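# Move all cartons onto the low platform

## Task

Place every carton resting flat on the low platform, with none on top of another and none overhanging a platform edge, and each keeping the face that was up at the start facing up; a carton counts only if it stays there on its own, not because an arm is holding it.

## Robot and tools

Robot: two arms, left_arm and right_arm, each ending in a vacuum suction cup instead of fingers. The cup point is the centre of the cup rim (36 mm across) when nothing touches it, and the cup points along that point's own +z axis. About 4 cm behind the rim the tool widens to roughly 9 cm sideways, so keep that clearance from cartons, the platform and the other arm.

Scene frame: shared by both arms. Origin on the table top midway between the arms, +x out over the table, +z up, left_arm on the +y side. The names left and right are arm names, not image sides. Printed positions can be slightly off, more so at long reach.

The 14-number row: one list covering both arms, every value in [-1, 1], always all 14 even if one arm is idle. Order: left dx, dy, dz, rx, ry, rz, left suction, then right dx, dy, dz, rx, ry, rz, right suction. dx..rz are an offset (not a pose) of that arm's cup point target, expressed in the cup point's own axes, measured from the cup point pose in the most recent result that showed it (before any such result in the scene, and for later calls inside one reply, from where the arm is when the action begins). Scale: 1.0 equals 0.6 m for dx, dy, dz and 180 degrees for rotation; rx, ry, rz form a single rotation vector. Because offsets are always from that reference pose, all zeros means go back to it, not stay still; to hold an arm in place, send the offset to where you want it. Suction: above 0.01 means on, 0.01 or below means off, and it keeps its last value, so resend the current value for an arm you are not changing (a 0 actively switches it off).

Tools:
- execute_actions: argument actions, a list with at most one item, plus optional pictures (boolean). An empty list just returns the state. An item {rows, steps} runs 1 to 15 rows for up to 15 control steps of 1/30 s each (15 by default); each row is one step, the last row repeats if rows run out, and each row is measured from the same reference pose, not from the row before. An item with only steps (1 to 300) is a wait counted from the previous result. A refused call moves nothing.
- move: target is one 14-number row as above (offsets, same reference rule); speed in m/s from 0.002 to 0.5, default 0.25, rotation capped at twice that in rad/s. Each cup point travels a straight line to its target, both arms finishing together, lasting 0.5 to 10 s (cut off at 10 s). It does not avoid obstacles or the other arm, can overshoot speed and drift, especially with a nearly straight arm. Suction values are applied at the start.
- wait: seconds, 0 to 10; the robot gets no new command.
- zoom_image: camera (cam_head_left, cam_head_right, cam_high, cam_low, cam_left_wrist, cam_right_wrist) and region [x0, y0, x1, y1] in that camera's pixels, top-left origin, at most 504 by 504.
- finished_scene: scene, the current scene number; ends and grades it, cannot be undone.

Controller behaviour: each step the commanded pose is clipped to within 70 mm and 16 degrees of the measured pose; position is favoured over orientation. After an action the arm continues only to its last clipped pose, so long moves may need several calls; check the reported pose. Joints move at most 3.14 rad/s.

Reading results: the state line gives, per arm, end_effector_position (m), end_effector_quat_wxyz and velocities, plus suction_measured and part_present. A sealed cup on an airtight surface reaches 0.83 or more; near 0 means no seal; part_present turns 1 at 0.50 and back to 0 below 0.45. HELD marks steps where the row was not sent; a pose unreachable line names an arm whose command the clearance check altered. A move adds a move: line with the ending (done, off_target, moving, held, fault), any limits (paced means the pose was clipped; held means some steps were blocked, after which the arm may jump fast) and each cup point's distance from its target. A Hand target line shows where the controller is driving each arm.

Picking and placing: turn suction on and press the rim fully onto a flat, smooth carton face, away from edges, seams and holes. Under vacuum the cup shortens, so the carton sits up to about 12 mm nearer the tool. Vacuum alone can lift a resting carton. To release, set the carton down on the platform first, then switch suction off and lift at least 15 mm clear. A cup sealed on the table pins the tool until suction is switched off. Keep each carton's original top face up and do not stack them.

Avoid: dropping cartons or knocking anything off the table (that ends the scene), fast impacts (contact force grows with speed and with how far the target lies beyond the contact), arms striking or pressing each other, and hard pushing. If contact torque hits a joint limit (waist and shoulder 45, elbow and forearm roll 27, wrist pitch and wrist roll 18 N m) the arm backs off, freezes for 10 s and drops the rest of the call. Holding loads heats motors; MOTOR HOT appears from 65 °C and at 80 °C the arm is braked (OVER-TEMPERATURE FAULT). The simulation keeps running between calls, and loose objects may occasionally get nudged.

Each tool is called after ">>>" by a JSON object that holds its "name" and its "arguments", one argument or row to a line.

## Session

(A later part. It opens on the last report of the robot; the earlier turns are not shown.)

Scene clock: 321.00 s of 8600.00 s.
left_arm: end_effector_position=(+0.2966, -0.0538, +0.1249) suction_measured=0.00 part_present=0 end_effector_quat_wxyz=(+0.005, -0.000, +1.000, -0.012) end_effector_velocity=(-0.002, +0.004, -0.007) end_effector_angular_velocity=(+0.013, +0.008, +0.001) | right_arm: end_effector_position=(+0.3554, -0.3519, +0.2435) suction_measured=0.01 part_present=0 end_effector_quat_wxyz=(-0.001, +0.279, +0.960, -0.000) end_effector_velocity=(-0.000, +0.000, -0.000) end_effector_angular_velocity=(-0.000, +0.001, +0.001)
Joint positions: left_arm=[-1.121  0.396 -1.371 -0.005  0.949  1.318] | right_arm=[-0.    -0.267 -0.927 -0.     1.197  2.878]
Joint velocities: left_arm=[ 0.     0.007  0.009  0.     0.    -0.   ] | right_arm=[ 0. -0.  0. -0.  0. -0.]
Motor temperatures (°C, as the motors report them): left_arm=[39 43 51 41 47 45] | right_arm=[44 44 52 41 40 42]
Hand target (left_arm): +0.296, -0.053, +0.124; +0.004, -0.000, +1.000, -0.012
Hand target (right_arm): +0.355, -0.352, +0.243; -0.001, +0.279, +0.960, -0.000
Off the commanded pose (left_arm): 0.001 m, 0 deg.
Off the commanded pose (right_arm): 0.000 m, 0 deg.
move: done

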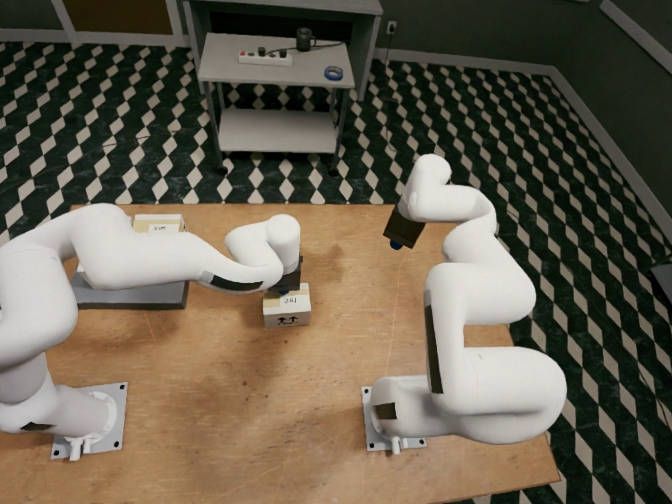

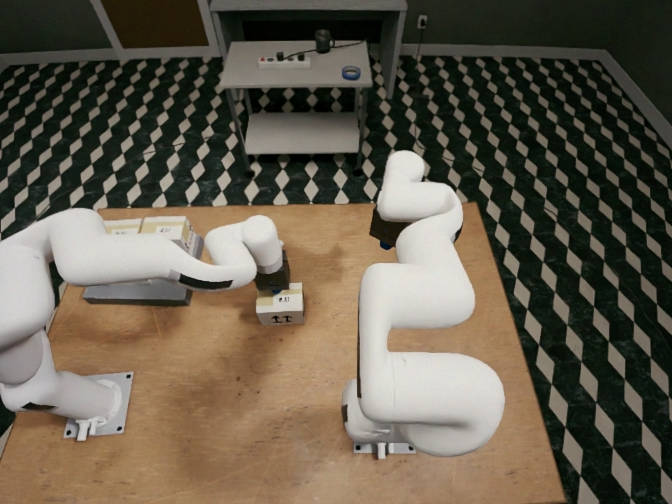

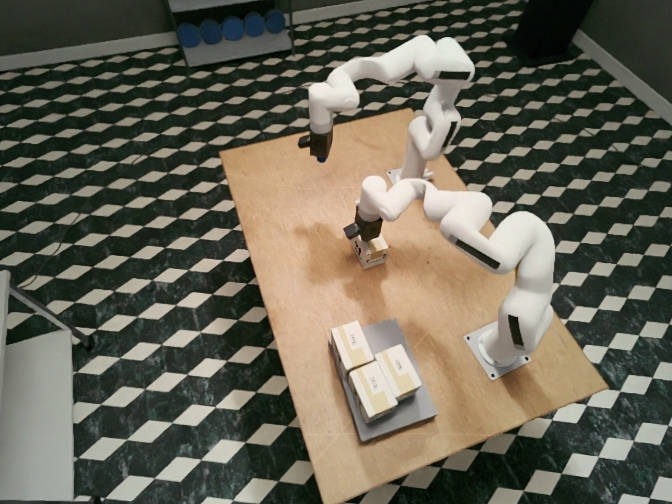

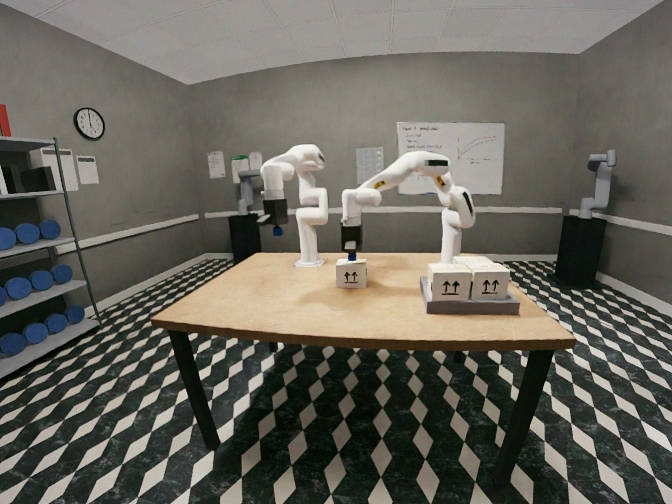

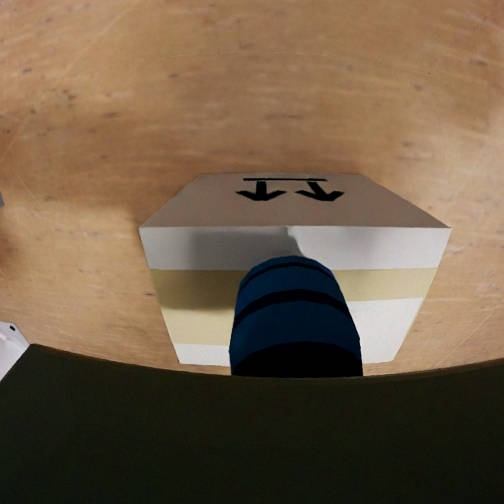

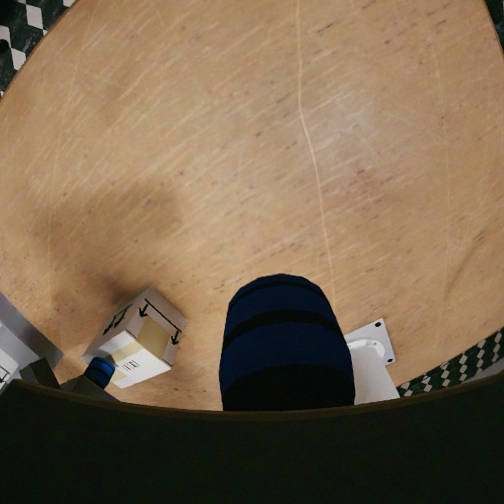

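>>> {"name": "move", "arguments": {
  "target": [0.014,0,0.047,0,0,0,1,0,0,0,0,0,0,0],
  "speed": 0.04
}}

>>> {"name": "move", "arguments": {
  "target": [0,0,-0.2,0,0,0,1,0,0,0,0,0,0,0]
}}

>>> {"name": "move", "arguments": {
  "target": [-0.2,0.59,0,0,0,0,1,0,0,0,0,0,0,0]
}}

>>> {"name": "move", "arguments": {
  "target": [0,0,0.08,0,0,0,1,0,0,0,0,0,0,0],
  "speed": 0.08
}}

Scene clock: 328.33 s of 8600.00 s.
left_arm: end_effector_position=(+0.2883, -0.0544, +0.0967) suction_measured=0.89 part_present=1 end_effector_quat_wxyz=(+0.005, -0.000, +1.000, -0.012) end_effector_velocity=(-0.001, -0.001, +0.000) end_effector_angular_velocity=(-0.003, -0.002, -0.002) | right_arm: end_effector_position=(+0.3554, -0.3519, +0.2435) suction_measured=0.01 part_present=0 end_effector_quat_wxyz=(-0.001, +0.279, +0.960, -0.000) end_effector_velocity=(+0.000, -0.000, +0.000) end_effector_angular_velocity=(-0.000, +0.000, +0.001)
Joint positions: left_arm=[-1.134  0.424 -1.326 -0.005  0.876  1.305] | right_arm=[-0.    -0.267 -0.927 -0.     1.197  2.878]
Joint velocities: left_arm=[-0.003 -0.     0.001 -0.    -0.004 -0.001] | right_arm=[ 0.     0.    -0.    -0.     0.    -0.001]
Motor temperatures (°C, as the motors report them): left_arm=[39 44 51 41 47 45] | right_arm=[44 44 52 41 40 42]
Hand target (left_arm): +0.288, -0.055, +0.097; +0.005, -0.000, +1.000, -0.012
Hand target (right_arm): +0.355, -0.352, +0.243; -0.001, +0.279, +0.960, -0.000
Off the commanded pose (left_arm): 0.000 m, 0 deg.
Off the commanded pose (right_arm): 0.000 m, 0 deg.
After step 90, 3.37 s passed at rest.
move: done

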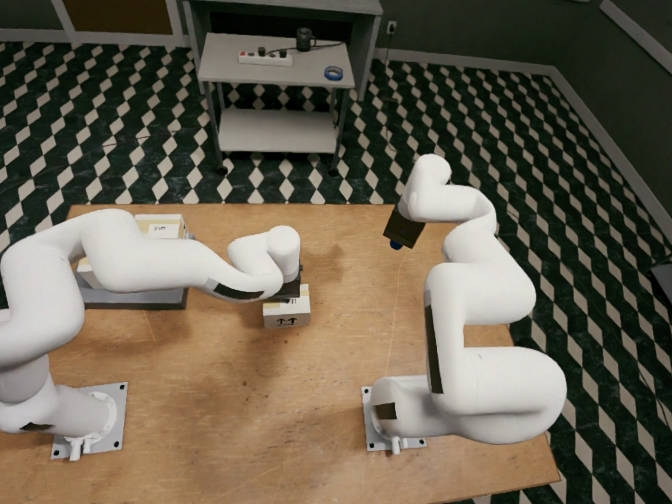

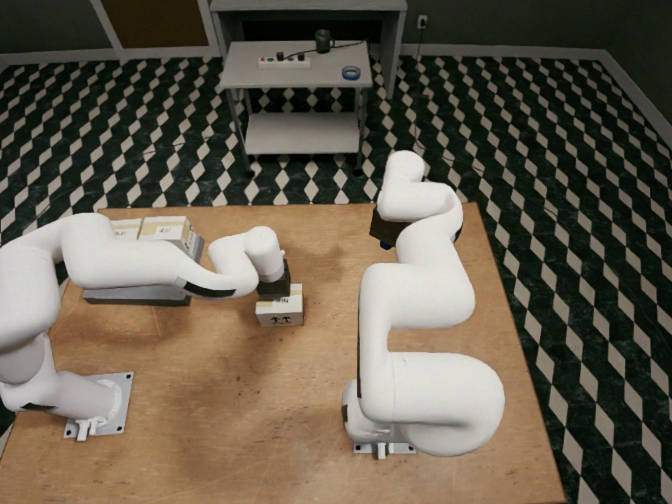

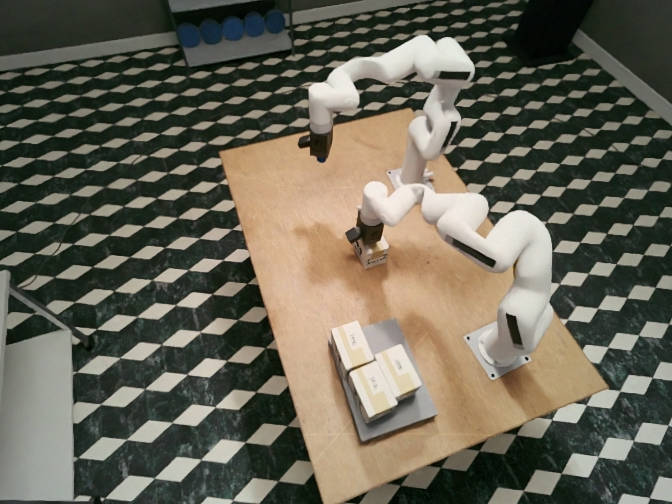

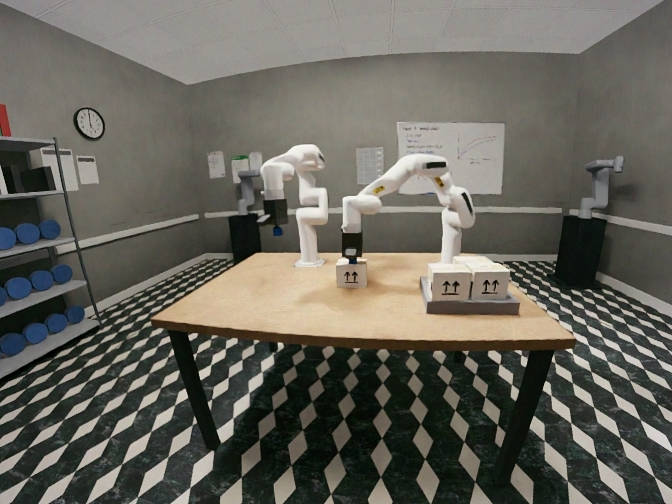

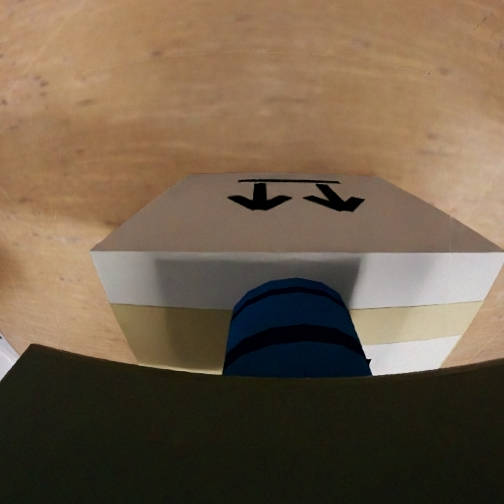

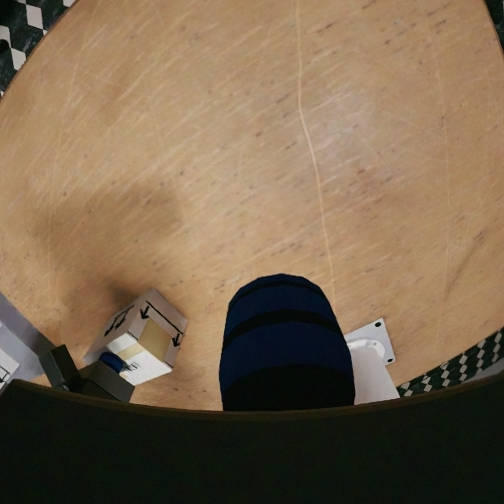

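Scene clock: 329.33 s of 8600.00 s.
left_arm: end_effector_position=(+0.2877, -0.0513, +0.2158) suction_measured=0.90 part_present=1 end_effector_quat_wxyz=(+0.004, -0.001, +1.000, -0.011) end_effector_velocity=(+0.003, -0.006, +0.014) end_effector_angular_velocity=(-0.027, -0.015, +0.000) | right_arm: end_effector_position=(+0.3554, -0.3519, +0.2435) suction_measured=0.01 part_present=0 end_effector_quat_wxyz=(-0.001, +0.279, +0.960, -0.000) end_effector_velocity=(+0.000, -0.000, -0.000) end_effector_angular_velocity=(+0.000, -0.000, -0.001)
Joint positions: left_arm=[-1.132  0.29  -1.489 -0.004  1.175  1.304] | right_arm=[-0.    -0.267 -0.927 -0.     1.197  2.878]
Joint velocities: left_arm=[-0.    -0.011 -0.018 -0.    -0.002 -0.   ] | right_arm=[-0.001  0.    -0.     0.    -0.     0.001]
Motor temperatures (°C, as the motors report them): left_arm=[39 44 51 41 47 45] | right_arm=[44 44 52 41 40 42]
Hand target (left_arm): +0.288, -0.052, +0.217; +0.005, -0.001, +1.000, -0.012
Hand target (right_arm): +0.355, -0.352, +0.243; -0.001, +0.279, +0.960, -0.000
Off the commanded pose (left_arm): 0.001 m, 0 deg.
Off the commanded pose (right_arm): 0.000 m, 0 deg.
move: done

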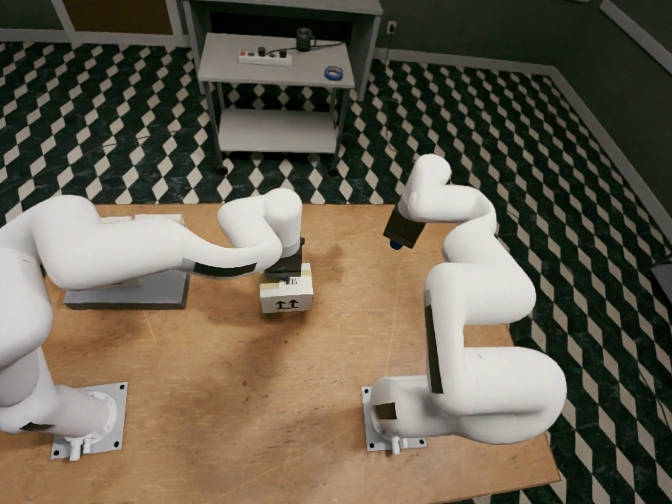

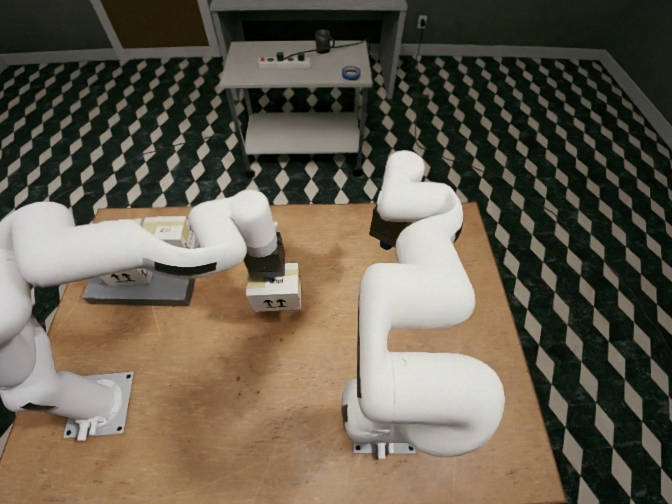

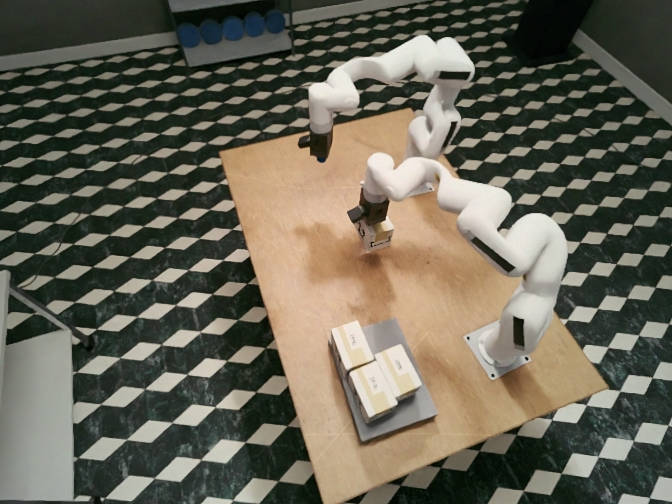

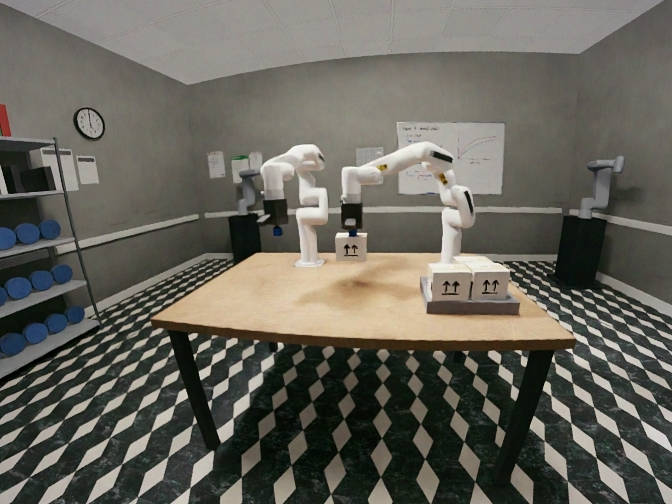

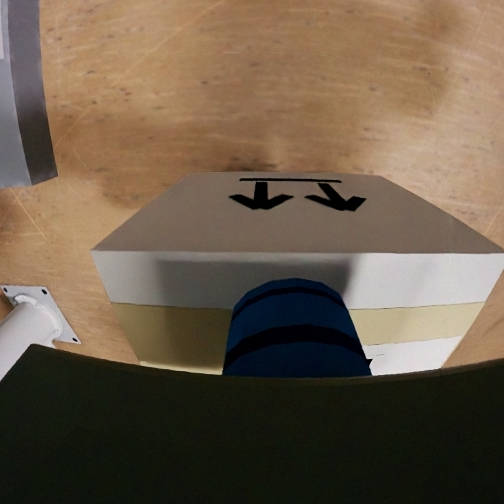

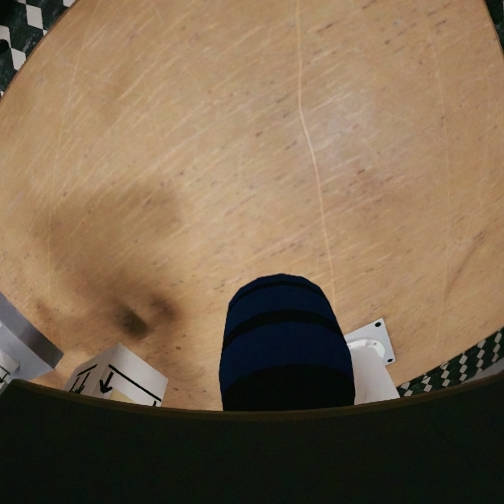

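Scene clock: 331.27 s of 8600.00 s.
left_arm: end_effector_position=(+0.4081, +0.3033, +0.2097) suction_measured=0.90 part_present=1 end_effector_quat_wxyz=(+0.005, +0.000, +1.000, -0.008) end_effector_velocity=(+0.000, +0.003, -0.000) end_effector_angular_velocity=(+0.002, +0.001, -0.000) | right_arm: end_effector_position=(+0.3554, -0.3519, +0.2435) suction_measured=0.01 part_present=0 end_effector_quat_wxyz=(-0.001, +0.279, +0.960, -0.000) end_effector_velocity=(-0.000, -0.000, +0.000) end_effector_angular_velocity=(-0.000, +0.001, -0.000)
Joint positions: left_arm=[-0.398 -0.183 -0.906 -0.015  1.074  2.045] | right_arm=[-0.    -0.267 -0.927 -0.     1.197  2.878]
Joint velocities: left_arm=[0.005 0.    0.    0.001 0.001 0.005] | right_arm=[-0.    -0.001 -0.    -0.     0.001  0.   ]
Motor temperatures (°C, as the motors report them): left_arm=[39 44 51 41 47 45] | right_arm=[44 44 52 41 40 42]
Hand target (left_arm): +0.408, +0.304, +0.210; +0.005, -0.000, +1.000, -0.008
Hand target (right_arm): +0.355, -0.352, +0.243; -0.001, +0.279, +0.960, -0.000
Off the commanded pose (left_arm): 0.001 m, 0 deg.
Off the commanded pose (right_arm): 0.000 m, 0 deg.
move: done

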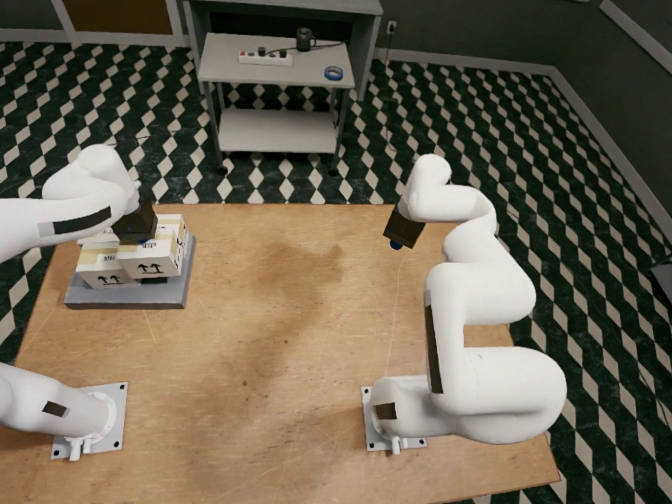

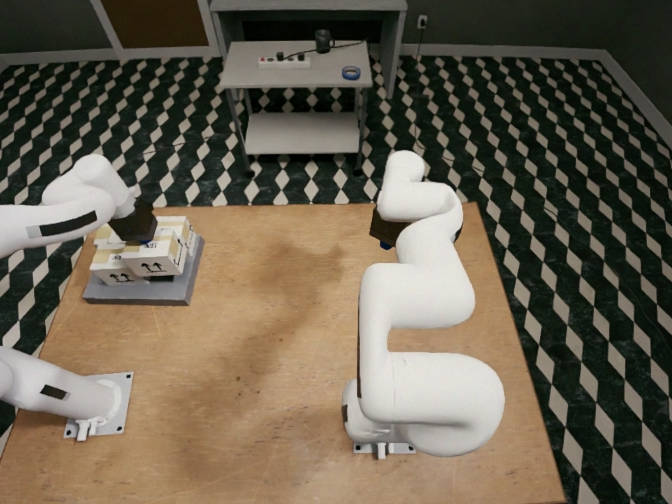

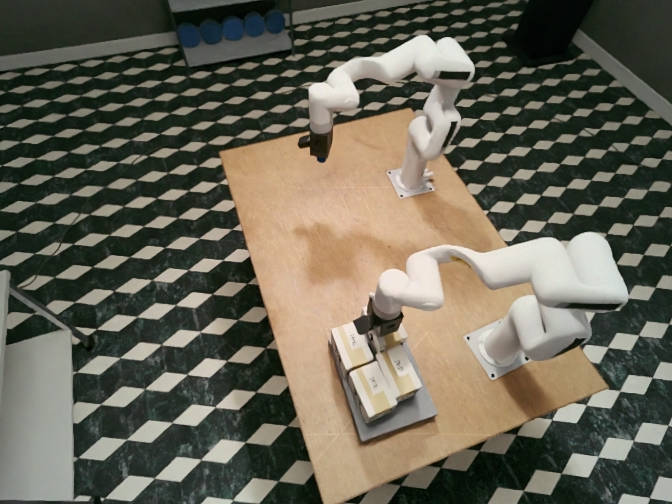

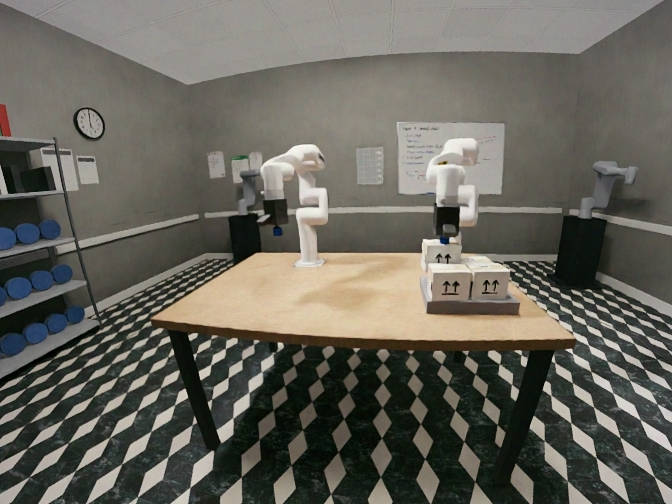

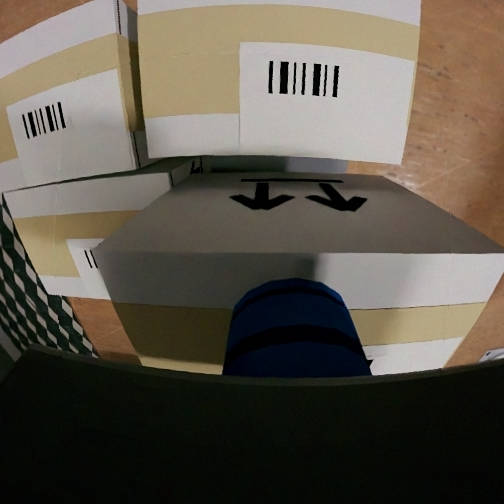

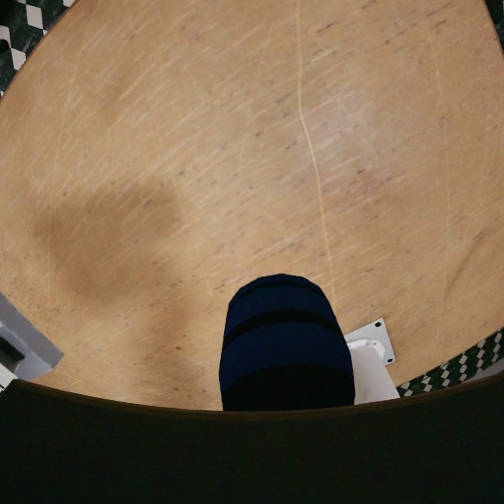

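Scene clock: 332.20 s of 8600.00 s.
left_arm: end_effector_position=(+0.4084, +0.3025, +0.1618) suction_measured=0.90 part_present=1 end_effector_quat_wxyz=(+0.005, +0.000, +1.000, -0.008) end_effector_velocity=(+0.002, -0.001, +0.002) end_effector_angular_velocity=(-0.003, -0.007, +0.000) | right_arm: end_effector_position=(+0.3554, -0.3519, +0.2435) suction_measured=0.01 part_present=0 end_effector_quat_wxyz=(-0.001, +0.279, +0.960, -0.000) end_effector_velocity=(-0.000, +0.000, -0.000) end_effector_angular_velocity=(+0.000, +0.001, +0.000)
Joint positions: left_arm=[-0.4   -0.125 -0.822 -0.016  0.931  2.046] | right_arm=[-0.    -0.267 -0.927 -0.     1.197  2.878]
Joint velocities: left_arm=[ 0.    -0.001 -0.002 -0.    -0.005 -0.   ] | right_arm=[-0.     0.     0.     0.     0.001 -0.   ]
Motor temperatures (°C, as the motors report them): left_arm=[39 44 51 41 47 45] | right_arm=[44 44 52 41 40 42]
Hand target (left_arm): +0.408, +0.302, +0.162; +0.005, +0.000, +1.000, -0.009
Hand target (right_arm): +0.355, -0.352, +0.243; -0.001, +0.279, +0.960, -0.000
Off the commanded pose (left_arm): 0.000 m, 0 deg.
Off the commanded pose (right_arm): 0.000 m, 0 deg.
move: done

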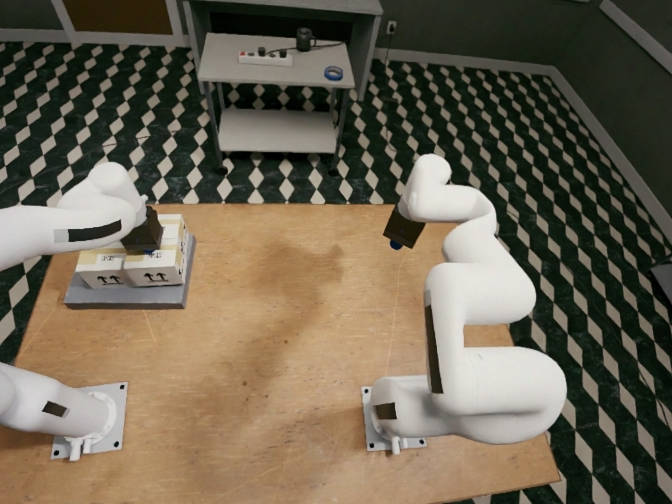

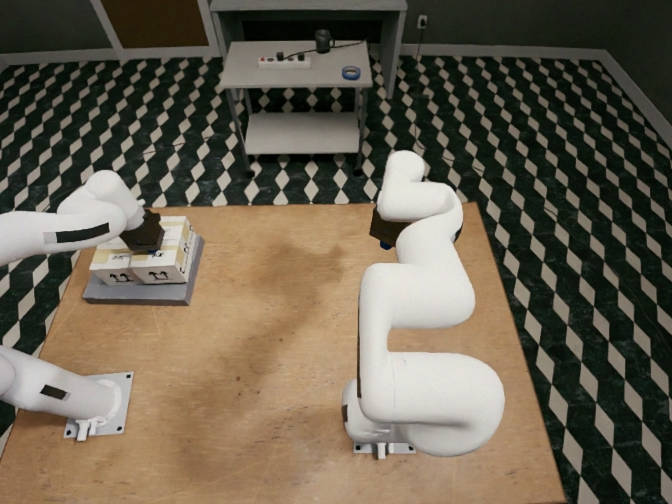

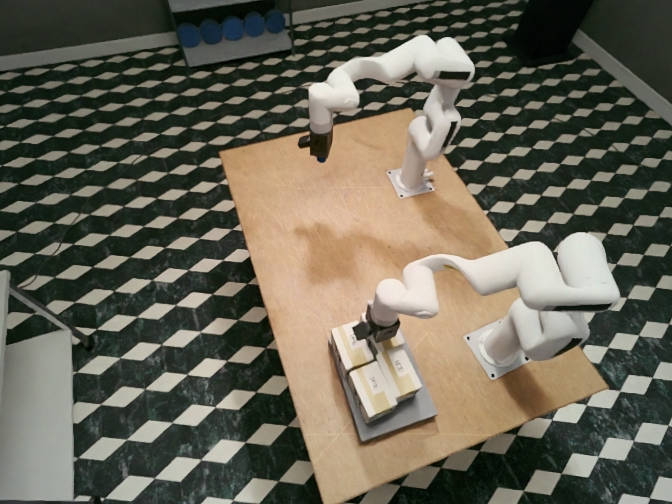

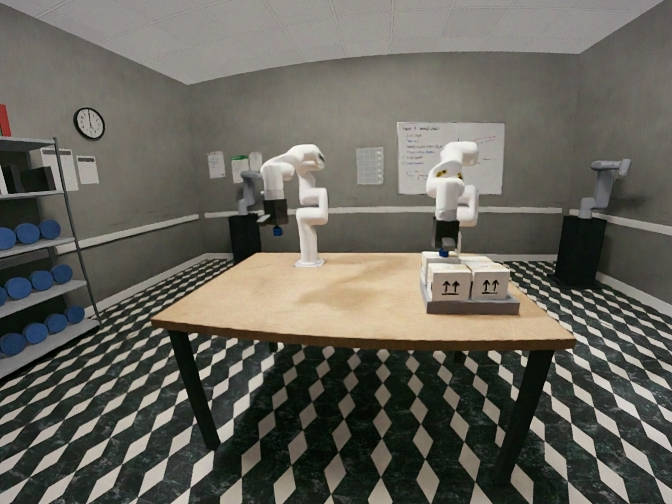

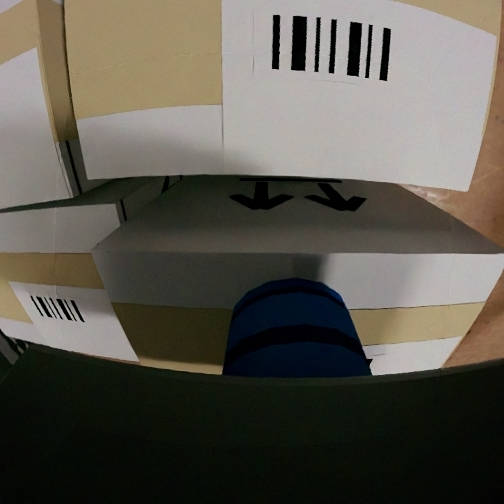

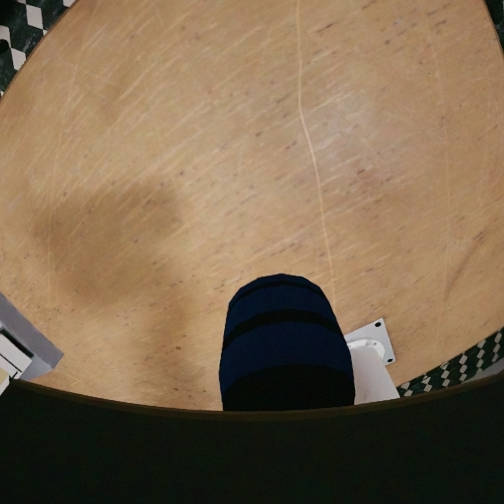

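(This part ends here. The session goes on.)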